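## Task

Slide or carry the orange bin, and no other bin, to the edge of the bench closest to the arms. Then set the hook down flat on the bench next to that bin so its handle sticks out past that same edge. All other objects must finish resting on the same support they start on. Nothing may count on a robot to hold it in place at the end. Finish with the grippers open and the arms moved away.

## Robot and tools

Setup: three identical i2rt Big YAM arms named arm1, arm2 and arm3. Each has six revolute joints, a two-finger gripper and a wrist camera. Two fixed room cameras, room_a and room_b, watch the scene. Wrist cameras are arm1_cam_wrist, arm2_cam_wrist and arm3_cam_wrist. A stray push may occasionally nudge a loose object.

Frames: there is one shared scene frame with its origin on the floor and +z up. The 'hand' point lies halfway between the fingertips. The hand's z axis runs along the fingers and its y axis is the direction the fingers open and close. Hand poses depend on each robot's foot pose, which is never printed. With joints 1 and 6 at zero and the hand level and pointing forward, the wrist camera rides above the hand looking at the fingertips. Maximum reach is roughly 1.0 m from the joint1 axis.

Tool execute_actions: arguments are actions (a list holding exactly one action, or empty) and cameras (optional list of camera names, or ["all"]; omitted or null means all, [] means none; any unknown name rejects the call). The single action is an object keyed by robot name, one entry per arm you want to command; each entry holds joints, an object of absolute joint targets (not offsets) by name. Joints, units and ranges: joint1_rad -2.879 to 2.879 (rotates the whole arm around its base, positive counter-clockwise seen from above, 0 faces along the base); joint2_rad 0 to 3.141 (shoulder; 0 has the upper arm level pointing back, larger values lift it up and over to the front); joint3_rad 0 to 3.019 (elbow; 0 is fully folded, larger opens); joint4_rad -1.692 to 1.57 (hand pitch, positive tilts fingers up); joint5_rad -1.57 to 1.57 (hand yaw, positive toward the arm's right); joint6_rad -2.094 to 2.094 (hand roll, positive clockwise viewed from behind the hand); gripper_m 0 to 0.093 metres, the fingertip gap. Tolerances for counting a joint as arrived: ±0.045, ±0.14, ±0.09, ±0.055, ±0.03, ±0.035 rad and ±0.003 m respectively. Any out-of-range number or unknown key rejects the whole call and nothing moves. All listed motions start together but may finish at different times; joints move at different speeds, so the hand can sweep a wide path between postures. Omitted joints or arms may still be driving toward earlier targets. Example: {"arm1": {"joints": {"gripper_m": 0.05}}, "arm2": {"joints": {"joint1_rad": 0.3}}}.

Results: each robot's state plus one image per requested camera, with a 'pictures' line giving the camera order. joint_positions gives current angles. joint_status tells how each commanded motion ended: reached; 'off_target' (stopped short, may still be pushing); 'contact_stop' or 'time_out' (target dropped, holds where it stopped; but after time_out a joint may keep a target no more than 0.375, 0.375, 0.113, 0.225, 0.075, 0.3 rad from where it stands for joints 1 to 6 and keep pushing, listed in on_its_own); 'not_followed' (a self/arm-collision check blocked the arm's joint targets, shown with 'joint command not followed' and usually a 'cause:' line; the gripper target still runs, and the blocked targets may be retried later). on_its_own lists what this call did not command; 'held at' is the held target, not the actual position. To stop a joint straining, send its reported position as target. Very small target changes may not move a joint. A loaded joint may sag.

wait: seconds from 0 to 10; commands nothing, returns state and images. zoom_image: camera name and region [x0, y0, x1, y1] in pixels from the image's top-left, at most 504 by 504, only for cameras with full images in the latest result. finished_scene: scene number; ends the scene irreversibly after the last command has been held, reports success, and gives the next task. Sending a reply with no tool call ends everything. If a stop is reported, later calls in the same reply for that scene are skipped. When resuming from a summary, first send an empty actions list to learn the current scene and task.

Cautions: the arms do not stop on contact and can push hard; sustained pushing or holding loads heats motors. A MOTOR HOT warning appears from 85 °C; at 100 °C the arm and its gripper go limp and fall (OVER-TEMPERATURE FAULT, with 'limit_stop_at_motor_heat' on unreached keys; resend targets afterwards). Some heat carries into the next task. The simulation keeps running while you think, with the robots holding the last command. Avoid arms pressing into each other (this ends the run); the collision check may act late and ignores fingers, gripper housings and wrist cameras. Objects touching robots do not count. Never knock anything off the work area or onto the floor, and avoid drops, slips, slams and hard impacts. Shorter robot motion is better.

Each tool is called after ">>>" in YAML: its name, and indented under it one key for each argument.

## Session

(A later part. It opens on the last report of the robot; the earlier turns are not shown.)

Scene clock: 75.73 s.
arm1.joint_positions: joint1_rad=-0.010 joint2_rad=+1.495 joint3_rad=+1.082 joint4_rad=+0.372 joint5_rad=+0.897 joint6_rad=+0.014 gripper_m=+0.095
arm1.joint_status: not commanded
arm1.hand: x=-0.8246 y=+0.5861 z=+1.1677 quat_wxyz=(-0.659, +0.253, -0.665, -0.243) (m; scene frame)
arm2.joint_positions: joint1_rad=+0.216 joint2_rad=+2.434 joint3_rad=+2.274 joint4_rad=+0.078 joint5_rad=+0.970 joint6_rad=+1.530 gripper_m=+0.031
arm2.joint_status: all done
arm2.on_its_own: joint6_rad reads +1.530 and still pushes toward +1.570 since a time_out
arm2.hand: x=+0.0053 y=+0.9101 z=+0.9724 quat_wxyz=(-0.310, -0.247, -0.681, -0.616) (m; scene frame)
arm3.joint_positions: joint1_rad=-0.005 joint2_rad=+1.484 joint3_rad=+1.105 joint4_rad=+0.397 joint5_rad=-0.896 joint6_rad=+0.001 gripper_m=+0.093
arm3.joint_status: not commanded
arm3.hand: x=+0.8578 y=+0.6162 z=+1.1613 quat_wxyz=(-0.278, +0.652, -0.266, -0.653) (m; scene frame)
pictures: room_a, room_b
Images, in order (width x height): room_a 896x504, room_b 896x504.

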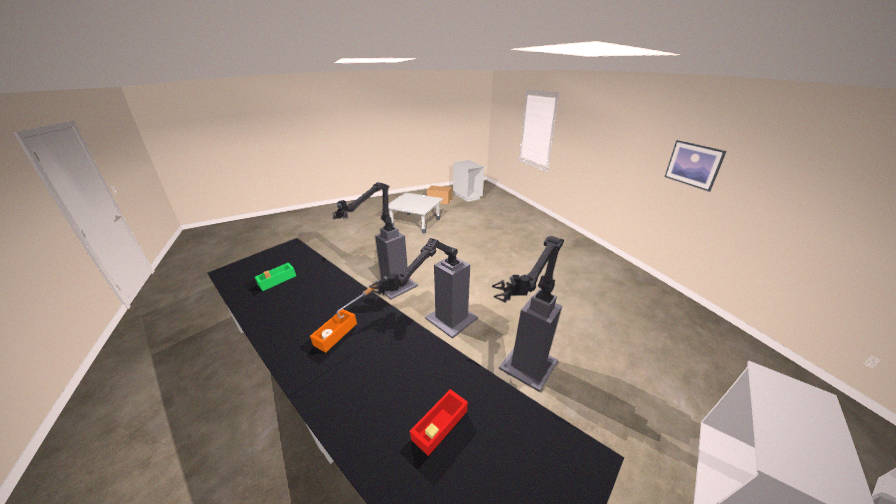

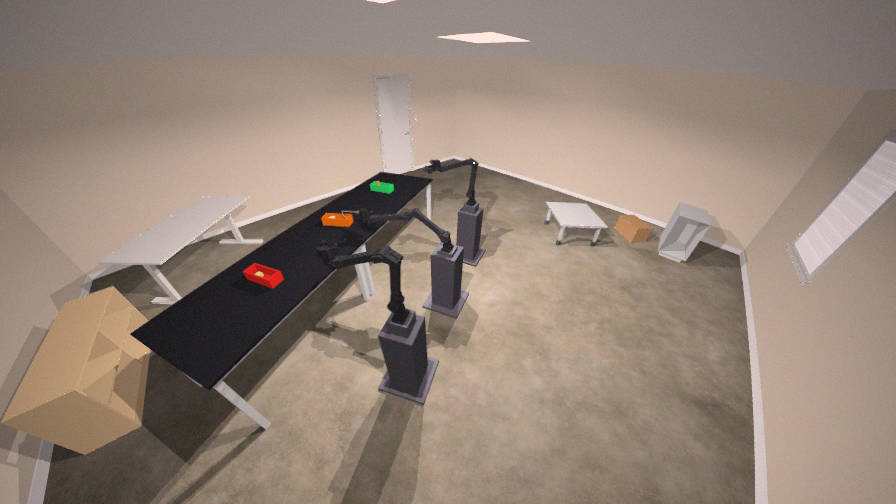

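>>> execute_actions:
  actions:
    - {"arm2":{"joints":{"joint2_rad":2.47,"joint5_rad":0.9}}}
  cameras: []

>>> execute_actions:
  actions:
    - {"arm2":{"joints":{"joint2_rad":2.32,"joint3_rad":2.0,"joint4_rad":0.24}}}
  cameras: []

>>> execute_actions:
  actions:
    - {"arm2":{"joints":{"joint2_rad":2.16,"joint3_rad":1.7,"joint4_rad":0.38}}}
  cameras: []

>>> execute_actions:
  actions:
    - {"arm2":{"joints":{"joint2_rad":1.99,"joint3_rad":1.4,"joint4_rad":0.51}}}
  cameras: []

>>> execute_actions:
  actions:
    - {"arm2":{"joints":{"joint2_rad":1.81,"joint3_rad":1.1,"joint4_rad":0.63}}}
  cameras: ["arm1_cam_wrist","arm3_cam_wrist","room_a"]

>>> zoom_image:
  camera: "arm1_cam_wrist"
  region: [270,200,450,310]

Scene clock: 82.80 s.
arm1.joint_positions: joint1_rad=-0.010 joint2_rad=+1.495 joint3_rad=+1.082 joint4_rad=+0.372 joint5_rad=+0.897 joint6_rad=+0.014 gripper_m=+0.095
arm1.joint_status: not commanded
arm1.hand: x=-0.8246 y=+0.5861 z=+1.1677 quat_wxyz=(-0.659, +0.253, -0.665, -0.243) (m; scene frame)
arm2.joint_positions: joint1_rad=+0.217 joint2_rad=+2.495 joint3_rad=+2.274 joint4_rad=+0.080 joint5_rad=+0.897 joint6_rad=+1.562 gripper_m=+0.031
arm2.joint_status: all done
arm2.hand: x=-0.0057 y=+0.9239 z=+0.9173 quat_wxyz=(-0.285, -0.223, -0.704, -0.611) (m; scene frame)
arm3.joint_positions: joint1_rad=-0.005 joint2_rad=+1.484 joint3_rad=+1.105 joint4_rad=+0.397 joint5_rad=-0.896 joint6_rad=+0.001 gripper_m=+0.093
arm3.joint_status: not commanded
arm3.hand: x=+0.8578 y=+0.6162 z=+1.1613 quat_wxyz=(-0.278, +0.652, -0.266, -0.653) (m; scene frame)
pictures: none
No camera images: the call's "cameras" was empty. Leave "cameras" out to get every camera's image.

Scene clock: 83.87 s.
arm1.joint_positions: joint1_rad=-0.010 joint2_rad=+1.495 joint3_rad=+1.082 joint4_rad=+0.372 joint5_rad=+0.897 joint6_rad=+0.014 gripper_m=+0.095
arm1.joint_status: not commanded
arm1.hand: x=-0.8246 y=+0.5861 z=+1.1677 quat_wxyz=(-0.659, +0.253, -0.665, -0.243) (m; scene frame)
arm2.joint_positions: joint1_rad=+0.217 joint2_rad=+2.364 joint3_rad=+2.008 joint4_rad=+0.216 joint5_rad=+0.897 joint6_rad=+1.571 gripper_m=+0.031
arm2.joint_status: all done
arm2.hand: x=+0.0007 y=+0.8840 z=+0.9118 quat_wxyz=(-0.282, -0.226, -0.703, -0.613) (m; scene frame)
arm3.joint_positions: joint1_rad=-0.005 joint2_rad=+1.484 joint3_rad=+1.105 joint4_rad=+0.397 joint5_rad=-0.896 joint6_rad=+0.001 gripper_m=+0.093
arm3.joint_status: not commanded
arm3.hand: x=+0.8578 y=+0.6162 z=+1.1613 quat_wxyz=(-0.278, +0.652, -0.266, -0.653) (m; scene frame)
pictures: none
No camera images: the call's "cameras" was empty. Leave "cameras" out to get every camera's image.

Scene clock: 84.87 s.
arm1.joint_positions: joint1_rad=-0.010 joint2_rad=+1.495 joint3_rad=+1.082 joint4_rad=+0.372 joint5_rad=+0.897 joint6_rad=+0.014 gripper_m=+0.095
arm1.joint_status: not commanded
arm1.hand: x=-0.8246 y=+0.5861 z=+1.1677 quat_wxyz=(-0.659, +0.253, -0.665, -0.243) (m; scene frame)
arm2.joint_positions: joint1_rad=+0.217 joint2_rad=+2.202 joint3_rad=+1.706 joint4_rad=+0.353 joint5_rad=+0.897 joint6_rad=+1.569 gripper_m=+0.031
arm2.joint_status: all done
arm2.hand: x=+0.0104 y=+0.8235 z=+0.9111 quat_wxyz=(-0.283, -0.225, -0.704, -0.611) (m; scene frame)
arm3.joint_positions: joint1_rad=-0.005 joint2_rad=+1.484 joint3_rad=+1.105 joint4_rad=+0.397 joint5_rad=-0.896 joint6_rad=+0.001 gripper_m=+0.093
arm3.joint_status: not commanded
arm3.hand: x=+0.8578 y=+0.6162 z=+1.1613 quat_wxyz=(-0.278, +0.652, -0.266, -0.653) (m; scene frame)
pictures: none
No camera images: the call's "cameras" was empty. Leave "cameras" out to get every camera's image.

Scene clock: 85.83 s.
arm1.joint_positions: joint1_rad=-0.010 joint2_rad=+1.495 joint3_rad=+1.082 joint4_rad=+0.372 joint5_rad=+0.897 joint6_rad=+0.014 gripper_m=+0.095
arm1.joint_status: not commanded
arm1.hand: x=-0.8246 y=+0.5861 z=+1.1677 quat_wxyz=(-0.659, +0.253, -0.665, -0.243) (m; scene frame)
arm2.joint_positions: joint1_rad=+0.217 joint2_rad=+2.031 joint3_rad=+1.403 joint4_rad=+0.477 joint5_rad=+0.898 joint6_rad=+1.564 gripper_m=+0.031
arm2.joint_status: all done
arm2.hand: x=+0.0227 y=+0.7481 z=+0.9121 quat_wxyz=(-0.286, -0.222, -0.706, -0.608) (m; scene frame)
arm3.joint_positions: joint1_rad=-0.005 joint2_rad=+1.484 joint3_rad=+1.105 joint4_rad=+0.397 joint5_rad=-0.896 joint6_rad=+0.001 gripper_m=+0.093
arm3.joint_status: not commanded
arm3.hand: x=+0.8578 y=+0.6162 z=+1.1613 quat_wxyz=(-0.278, +0.652, -0.266, -0.653) (m; scene frame)
pictures: none
No camera images: the call's "cameras" was empty. Leave "cameras" out to get every camera's image.

Scene clock: 86.80 s.
arm1.joint_positions: joint1_rad=-0.010 joint2_rad=+1.495 joint3_rad=+1.082 joint4_rad=+0.372 joint5_rad=+0.897 joint6_rad=+0.014 gripper_m=+0.095
arm1.joint_status: not commanded
arm1.hand: x=-0.8246 y=+0.5861 z=+1.1677 quat_wxyz=(-0.659, +0.253, -0.665, -0.243) (m; scene frame)
arm2.joint_positions: joint1_rad=+0.217 joint2_rad=+1.847 joint3_rad=+1.099 joint4_rad=+0.592 joint5_rad=+0.899 joint6_rad=+1.557 gripper_m=+0.031
arm2.joint_status: all done
arm2.hand: x=+0.0371 y=+0.6594 z=+0.9126 quat_wxyz=(-0.290, -0.219, -0.709, -0.605) (m; scene frame)
arm3.joint_positions: joint1_rad=-0.005 joint2_rad=+1.484 joint3_rad=+1.105 joint4_rad=+0.397 joint5_rad=-0.896 joint6_rad=+0.001 gripper_m=+0.093
arm3.joint_status: not commanded
arm3.hand: x=+0.8578 y=+0.6162 z=+1.1613 quat_wxyz=(-0.278, +0.652, -0.266, -0.653) (m; scene frame)
pictures: arm1_cam_wrist, arm3_cam_wrist, room_a
Images, in order (width x height): arm1_cam_wrist 616x616, arm3_cam_wrist 616x616, room_a 896x504.

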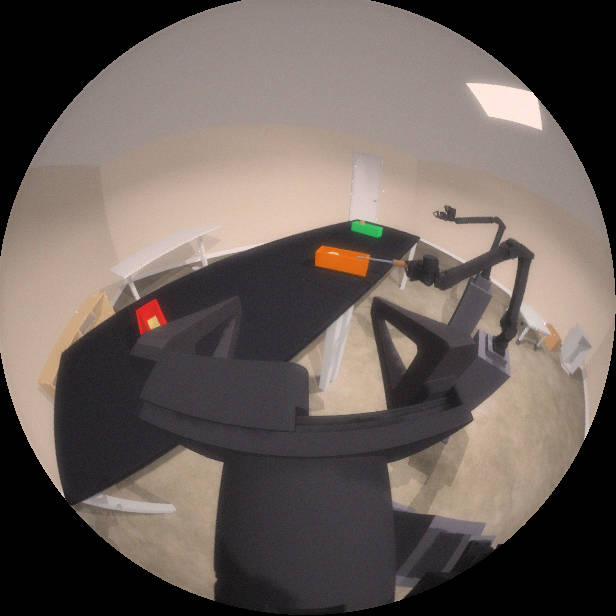

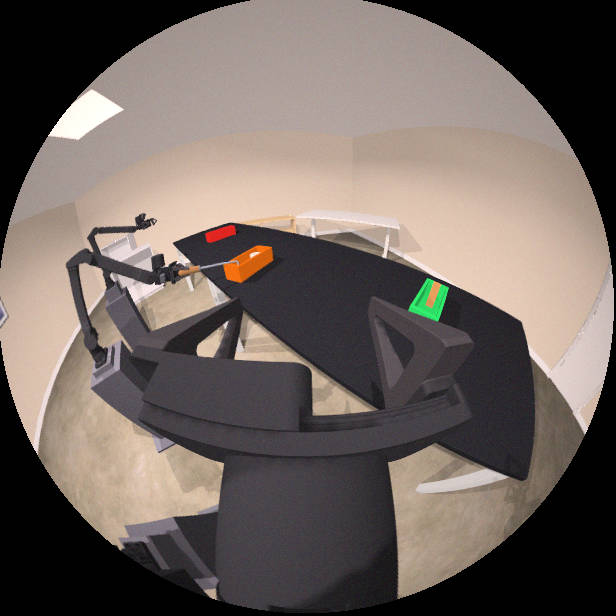

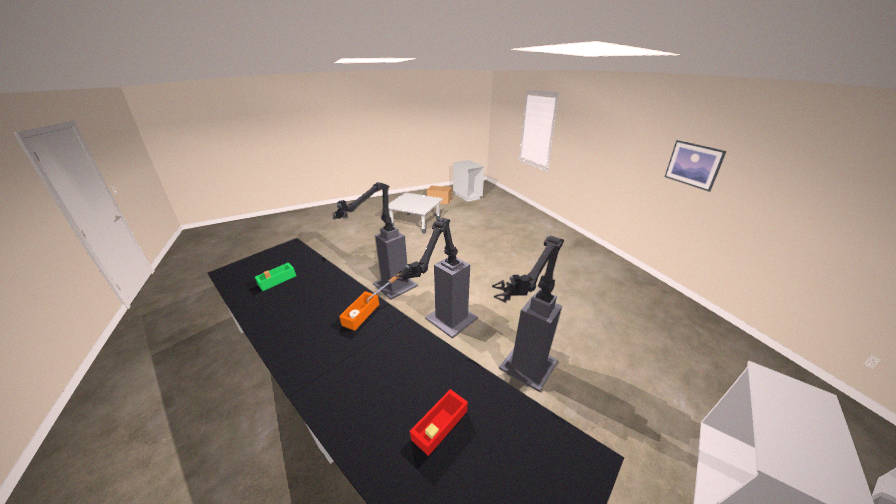

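Region (270, 200, 450, 310) of arm1_cam_wrist's 616x616 image, scaled by 2.800, with more detail than that image has.

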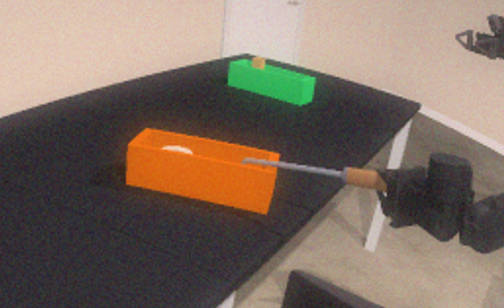

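>>> execute_actions:
  actions:
    - {"arm2":{"joints":{"joint2_rad":1.67,"joint3_rad":0.89,"joint4_rad":0.7}}}
  cameras: ["arm1_cam_wrist","arm3_cam_wrist"]

>>> zoom_image:
  camera: "arm1_cam_wrist"
  region: [270,200,450,310]

>>> zoom_image:
  camera: "arm3_cam_wrist"
  region: [140,210,320,320]

Scene clock: 89.87 s.
arm1.joint_positions: joint1_rad=-0.010 joint2_rad=+1.495 joint3_rad=+1.082 joint4_rad=+0.372 joint5_rad=+0.897 joint6_rad=+0.014 gripper_m=+0.095
arm1.joint_status: not commanded
arm1.hand: x=-0.8246 y=+0.5861 z=+1.1677 quat_wxyz=(-0.659, +0.253, -0.665, -0.243) (m; scene frame)
arm2.joint_positions: joint1_rad=+0.217 joint2_rad=+1.704 joint3_rad=+0.884 joint4_rad=+0.656 joint5_rad=+0.900 joint6_rad=+1.557 gripper_m=+0.031
arm2.joint_status: all done
arm2.hand: x=+0.0485 y=+0.5894 z=+0.9134 quat_wxyz=(-0.291, -0.218, -0.710, -0.602) (m; scene frame)
arm3.joint_positions: joint1_rad=-0.005 joint2_rad=+1.484 joint3_rad=+1.105 joint4_rad=+0.397 joint5_rad=-0.896 joint6_rad=+0.001 gripper_m=+0.093
arm3.joint_status: not commanded
arm3.hand: x=+0.8578 y=+0.6162 z=+1.1613 quat_wxyz=(-0.278, +0.652, -0.266, -0.653) (m; scene frame)
pictures: arm1_cam_wrist, arm3_cam_wrist
Images, in order (width x height): arm1_cam_wrist 616x616, arm3_cam_wrist 616x616.

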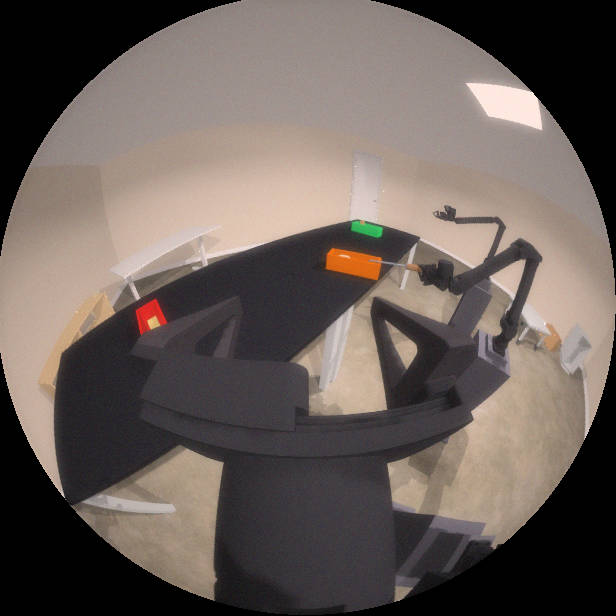

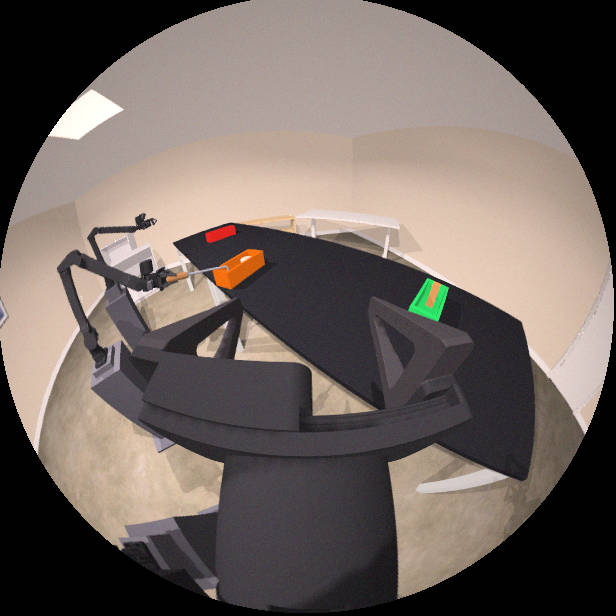

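Region (270, 200, 450, 310) of arm1_cam_wrist's 616x616 image, scaled by 2.800, with more detail than that image has.

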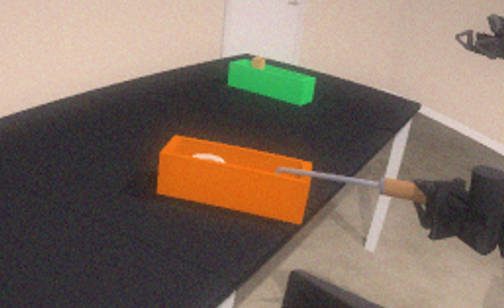

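Region (140, 210, 320, 320) of arm3_cam_wrist's 616x616 image, scaled by 2.800, with more detail than that image has.

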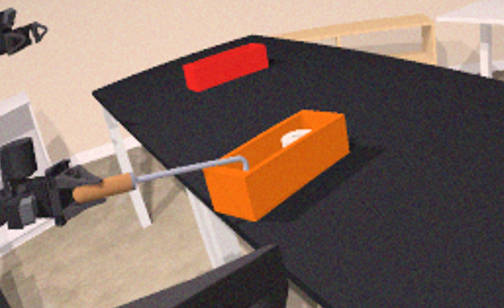

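>>> execute_actions:
  actions:
    - {"arm2":{"joints":{"joint3_rad":1.5}}}
  cameras: []

>>> execute_actions:
  actions:
    - {"arm2":{"joints":{"joint1_rad":0.3,"joint2_rad":2.05,"joint4_rad":1.56,"joint5_rad":0,"joint6_rad":0}}}
  cameras: ["arm1_cam_wrist"]

>>> execute_actions:
  actions:
    - {"arm2":{"joints":{"joint2_rad":2.28}}}
  cameras: ["arm1_cam_wrist","arm2_cam_wrist"]

Scene clock: 95.20 s.
arm1.joint_positions: joint1_rad=-0.010 joint2_rad=+1.495 joint3_rad=+1.082 joint4_rad=+0.372 joint5_rad=+0.897 joint6_rad=+0.014 gripper_m=+0.095
arm1.joint_status: not commanded
arm1.hand: x=-0.8246 y=+0.5861 z=+1.1677 quat_wxyz=(-0.659, +0.253, -0.665, -0.243) (m; scene frame)
arm2.joint_positions: joint1_rad=+0.217 joint2_rad=+1.697 joint3_rad=+1.423 joint4_rad=+0.662 joint5_rad=+0.904 joint6_rad=+1.538 gripper_m=+0.031
arm2.joint_status: all done
arm2.hand: x=+0.0325 y=+0.6841 z=+1.1868 quat_wxyz=(-0.199, -0.310, -0.537, -0.759) (m; scene frame)
arm3.joint_positions: joint1_rad=-0.005 joint2_rad=+1.484 joint3_rad=+1.105 joint4_rad=+0.397 joint5_rad=-0.896 joint6_rad=+0.001 gripper_m=+0.093
arm3.joint_status: not commanded
arm3.hand: x=+0.8578 y=+0.6162 z=+1.1613 quat_wxyz=(-0.278, +0.652, -0.266, -0.653) (m; scene frame)
pictures: none
No camera images: the call's "cameras" was empty. Leave "cameras" out to get every camera's image.

Scene clock: 97.33 s.
arm1.joint_positions: joint1_rad=-0.010 joint2_rad=+1.495 joint3_rad=+1.082 joint4_rad=+0.372 joint5_rad=+0.897 joint6_rad=+0.014 gripper_m=+0.095
arm1.joint_status: not commanded
arm1.hand: x=-0.8246 y=+0.5861 z=+1.1677 quat_wxyz=(-0.659, +0.253, -0.665, -0.243) (m; scene frame)
arm2.joint_positions: joint1_rad=+0.305 joint2_rad=+2.098 joint3_rad=+1.432 joint4_rad=+1.514 joint5_rad=+0.000 joint6_rad=+0.016 gripper_m=+0.031
arm2.joint_status: all done
joint sent to its limit — the command would take arm2.joint4_rad past its upper limit, so that joint was sent only as far as its limit.
arm2.hand: x=-0.1736 y=+0.7105 z=+1.0949 quat_wxyz=(-0.568, +0.282, -0.221, -0.741) (m; scene frame)
arm3.joint_positions: joint1_rad=-0.005 joint2_rad=+1.484 joint3_rad=+1.105 joint4_rad=+0.397 joint5_rad=-0.896 joint6_rad=+0.001 gripper_m=+0.093
arm3.joint_status: not commanded
arm3.hand: x=+0.8578 y=+0.6162 z=+1.1613 quat_wxyz=(-0.278, +0.652, -0.266, -0.653) (m; scene frame)
pictures: arm1_cam_wrist
Images, in order (width x height): arm1_cam_wrist 616x616.

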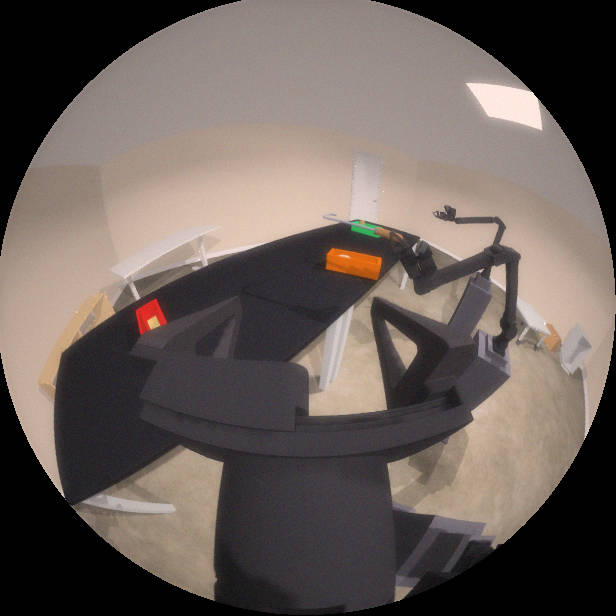

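Scene clock: 98.50 s.
arm1.joint_positions: joint1_rad=-0.010 joint2_rad=+1.495 joint3_rad=+1.082 joint4_rad=+0.372 joint5_rad=+0.897 joint6_rad=+0.014 gripper_m=+0.095
arm1.joint_status: not commanded
arm1.hand: x=-0.8246 y=+0.5861 z=+1.1677 quat_wxyz=(-0.659, +0.253, -0.665, -0.243) (m; scene frame)
arm2.joint_positions: joint1_rad=+0.305 joint2_rad=+2.350 joint3_rad=+1.442 joint4_rad=+1.524 joint5_rad=+0.000 joint6_rad=+0.015 gripper_m=+0.031
arm2.joint_status: all done
arm2.hand: x=-0.1819 y=+0.7456 z=+0.9154 quat_wxyz=(-0.539, +0.365, -0.287, -0.702) (m; scene frame)
arm3.joint_positions: joint1_rad=-0.005 joint2_rad=+1.484 joint3_rad=+1.105 joint4_rad=+0.397 joint5_rad=-0.896 joint6_rad=+0.001 gripper_m=+0.093
arm3.joint_status: not commanded
arm3.hand: x=+0.8578 y=+0.6162 z=+1.1613 quat_wxyz=(-0.278, +0.652, -0.266, -0.653) (m; scene frame)
pictures: arm1_cam_wrist, arm2_cam_wrist
Images, in order (width x height): arm1_cam_wrist 616x616, arm2_cam_wrist 616x616.

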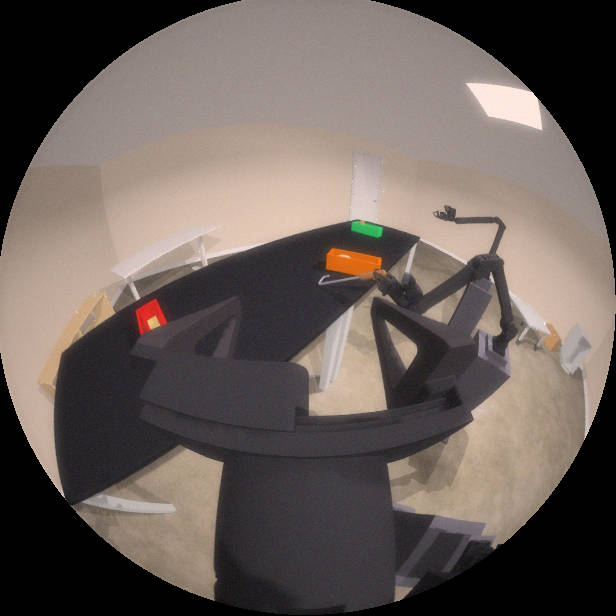

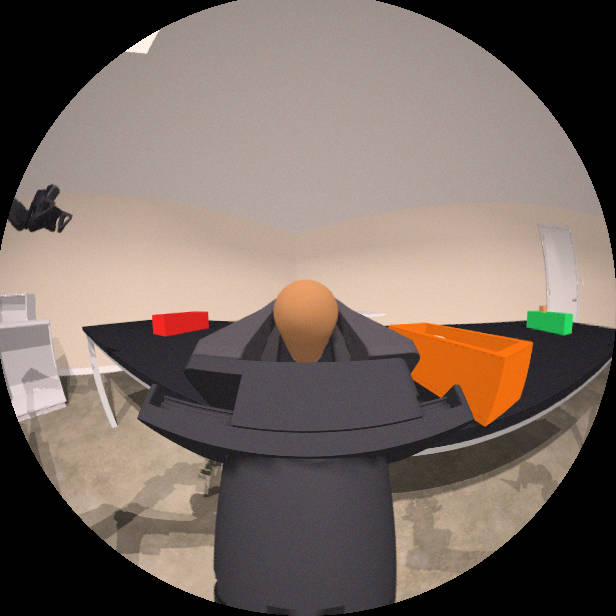

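>>> execute_actions:
  actions:
    - {"arm2":{"joints":{"joint1_rad":0.27,"joint2_rad":2.39,"joint3_rad":1.45,"joint4_rad":1.53}}}
  cameras: []

>>> execute_actions:
  actions:
    - {"arm2":{"joints":{"joint2_rad":2.485}}}
  cameras: ["arm1_cam_wrist"]

>>> zoom_image:
  camera: "arm1_cam_wrist"
  region: [270,220,450,330]

Scene clock: 101.87 s.
arm1.joint_positions: joint1_rad=-0.010 joint2_rad=+1.495 joint3_rad=+1.082 joint4_rad=+0.372 joint5_rad=+0.897 joint6_rad=+0.014 gripper_m=+0.095
arm1.joint_status: not commanded
arm1.hand: x=-0.8246 y=+0.5861 z=+1.1677 quat_wxyz=(-0.659, +0.253, -0.665, -0.243) (m; scene frame)
arm2.joint_positions: joint1_rad=+0.279 joint2_rad=+2.391 joint3_rad=+1.442 joint4_rad=+1.524 joint5_rad=-0.001 joint6_rad=+0.015 gripper_m=+0.031
arm2.joint_status: all done
arm2.hand: x=-0.1628 y=+0.7518 z=+0.8851 quat_wxyz=(-0.543, +0.375, -0.302, -0.688) (m; scene frame)
arm3.joint_positions: joint1_rad=-0.005 joint2_rad=+1.484 joint3_rad=+1.105 joint4_rad=+0.397 joint5_rad=-0.896 joint6_rad=+0.001 gripper_m=+0.093
arm3.joint_status: not commanded
arm3.hand: x=+0.8578 y=+0.6162 z=+1.1613 quat_wxyz=(-0.278, +0.652, -0.266, -0.653) (m; scene frame)
pictures: none
No camera images: the call's "cameras" was empty. Leave "cameras" out to get every camera's image.

Scene clock: 103.00 s.
arm1.joint_positions: joint1_rad=-0.010 joint2_rad=+1.495 joint3_rad=+1.082 joint4_rad=+0.372 joint5_rad=+0.897 joint6_rad=+0.014 gripper_m=+0.095
arm1.joint_status: not commanded
arm1.hand: x=-0.8246 y=+0.5861 z=+1.1677 quat_wxyz=(-0.659, +0.253, -0.665, -0.243) (m; scene frame)
arm2.joint_positions: joint1_rad=+0.279 joint2_rad=+2.494 joint3_rad=+1.442 joint4_rad=+1.524 joint5_rad=-0.001 joint6_rad=+0.015 gripper_m=+0.031
arm2.joint_status: all done
arm2.hand: x=-0.1622 y=+0.7504 z=+0.8073 quat_wxyz=(-0.527, +0.410, -0.331, -0.667) (m; scene frame)
arm3.joint_positions: joint1_rad=-0.005 joint2_rad=+1.484 joint3_rad=+1.105 joint4_rad=+0.397 joint5_rad=-0.896 joint6_rad=+0.001 gripper_m=+0.093
arm3.joint_status: not commanded
arm3.hand: x=+0.8578 y=+0.6162 z=+1.1613 quat_wxyz=(-0.278, +0.652, -0.266, -0.653) (m; scene frame)
pictures: arm1_cam_wrist
Images, in order (width x height): arm1_cam_wrist 616x616.

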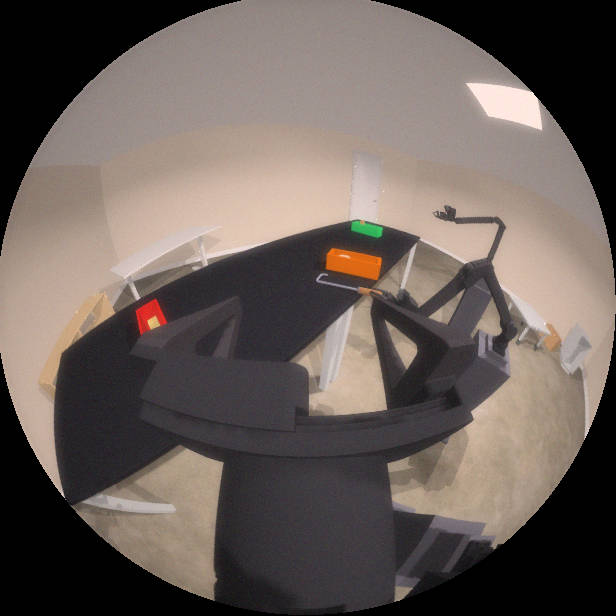

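Region (270, 220, 450, 330) of arm1_cam_wrist's 616x616 image, scaled by 2.800, with more detail than that image has.

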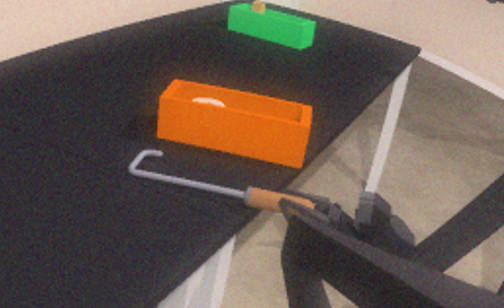

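>>> execute_actions:
  actions:
    - {"arm2":{"joints":{"gripper_m":0.093}}}
  cameras: []

>>> execute_actions:
  actions:
    - {"arm2":{"joints":{"joint2_rad":2.34,"joint3_rad":1.18}}}
  cameras: []

>>> execute_actions:
  actions:
    - {"arm2":{"joints":{"joint2_rad":2.0,"joint3_rad":0.6}}}
  cameras: ["arm2_cam_wrist","room_a"]

Scene clock: 108.13 s.
arm1.joint_positions: joint1_rad=-0.010 joint2_rad=+1.495 joint3_rad=+1.082 joint4_rad=+0.372 joint5_rad=+0.897 joint6_rad=+0.014 gripper_m=+0.095
arm1.joint_status: not commanded
arm1.hand: x=-0.8246 y=+0.5861 z=+1.1677 quat_wxyz=(-0.659, +0.253, -0.665, -0.243) (m; scene frame)
arm2.joint_positions: joint1_rad=+0.279 joint2_rad=+2.494 joint3_rad=+1.442 joint4_rad=+1.524 joint5_rad=-0.001 joint6_rad=+0.013 gripper_m=+0.093
arm2.joint_status: all done
arm2.hand: x=-0.1622 y=+0.7504 z=+0.8073 quat_wxyz=(-0.527, +0.410, -0.330, -0.667) (m; scene frame)
arm3.joint_positions: joint1_rad=-0.005 joint2_rad=+1.484 joint3_rad=+1.105 joint4_rad=+0.397 joint5_rad=-0.896 joint6_rad=+0.001 gripper_m=+0.093
arm3.joint_status: not commanded
arm3.hand: x=+0.8578 y=+0.6162 z=+1.1613 quat_wxyz=(-0.278, +0.652, -0.266, -0.653) (m; scene frame)
pictures: none
No camera images: the call's "cameras" was empty. Leave "cameras" out to get every camera's image.

Scene clock: 109.10 s.
arm1.joint_positions: joint1_rad=-0.010 joint2_rad=+1.495 joint3_rad=+1.082 joint4_rad=+0.372 joint5_rad=+0.897 joint6_rad=+0.014 gripper_m=+0.095
arm1.joint_status: not commanded
arm1.hand: x=-0.8246 y=+0.5861 z=+1.1677 quat_wxyz=(-0.659, +0.253, -0.665, -0.243) (m; scene frame)
arm2.joint_positions: joint1_rad=+0.279 joint2_rad=+2.346 joint3_rad=+1.186 joint4_rad=+1.524 joint5_rad=-0.001 joint6_rad=+0.013 gripper_m=+0.093
arm2.joint_status: all done
arm2.hand: x=-0.1500 y=+0.6961 z=+0.8137 quat_wxyz=(-0.509, +0.445, -0.359, -0.644) (m; scene frame)
arm3.joint_positions: joint1_rad=-0.005 joint2_rad=+1.484 joint3_rad=+1.105 joint4_rad=+0.397 joint5_rad=-0.896 joint6_rad=+0.001 gripper_m=+0.093
arm3.joint_status: not commanded
arm3.hand: x=+0.8578 y=+0.6162 z=+1.1613 quat_wxyz=(-0.278, +0.652, -0.266, -0.653) (m; scene frame)
pictures: none
No camera images: the call's "cameras" was empty. Leave "cameras" out to get every camera's image.

Scene clock: 110.30 s.
arm1.joint_positions: joint1_rad=-0.010 joint2_rad=+1.495 joint3_rad=+1.082 joint4_rad=+0.372 joint5_rad=+0.897 joint6_rad=+0.014 gripper_m=+0.095
arm1.joint_status: not commanded
arm1.hand: x=-0.8246 y=+0.5861 z=+1.1677 quat_wxyz=(-0.659, +0.253, -0.665, -0.243) (m; scene frame)
arm2.joint_positions: joint1_rad=+0.279 joint2_rad=+1.990 joint3_rad=+0.601 joint4_rad=+1.524 joint5_rad=-0.001 joint6_rad=+0.013 gripper_m=+0.093
arm2.joint_status: all done
arm2.hand: x=-0.1134 y=+0.5336 z=+0.8310 quat_wxyz=(-0.465, +0.515, -0.415, -0.588) (m; scene frame)
arm3.joint_positions: joint1_rad=-0.005 joint2_rad=+1.484 joint3_rad=+1.105 joint4_rad=+0.397 joint5_rad=-0.896 joint6_rad=+0.001 gripper_m=+0.093
arm3.joint_status: not commanded
arm3.hand: x=+0.8578 y=+0.6162 z=+1.1613 quat_wxyz=(-0.278, +0.652, -0.266, -0.653) (m; scene frame)
pictures: arm2_cam_wrist, room_a
Images, in order (width x height): arm2_cam_wrist 616x616, room_a 896x504.

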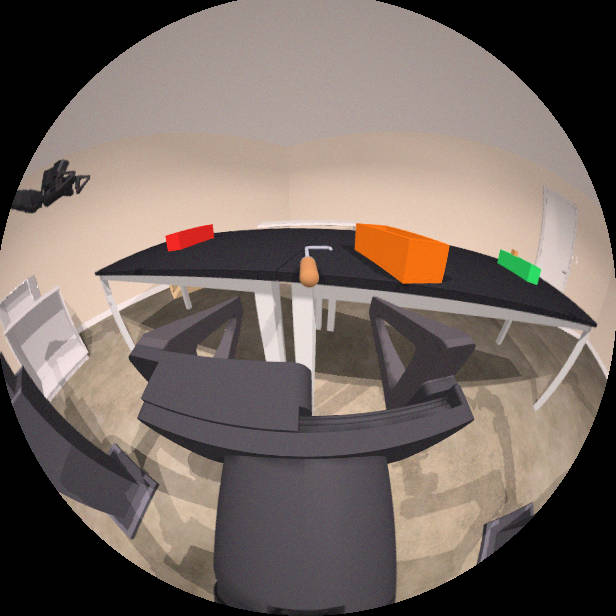

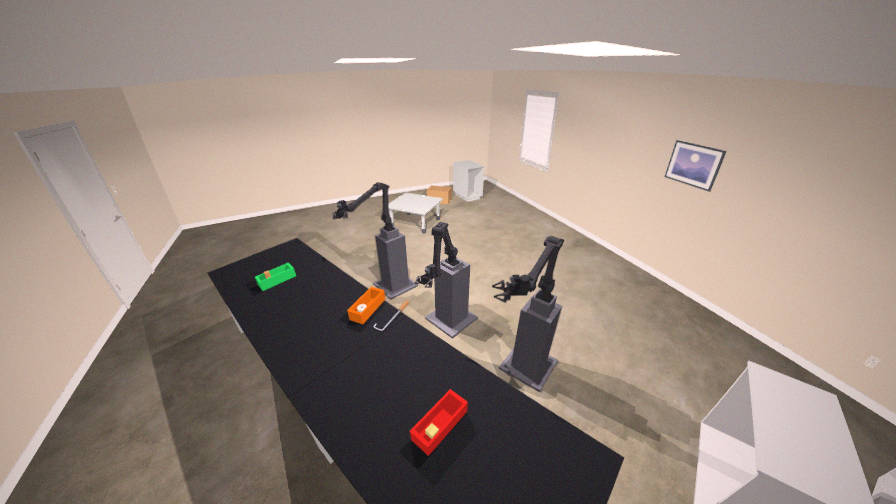

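>>> finished_scene:
  scene: 2

The scene is finished: the task was done.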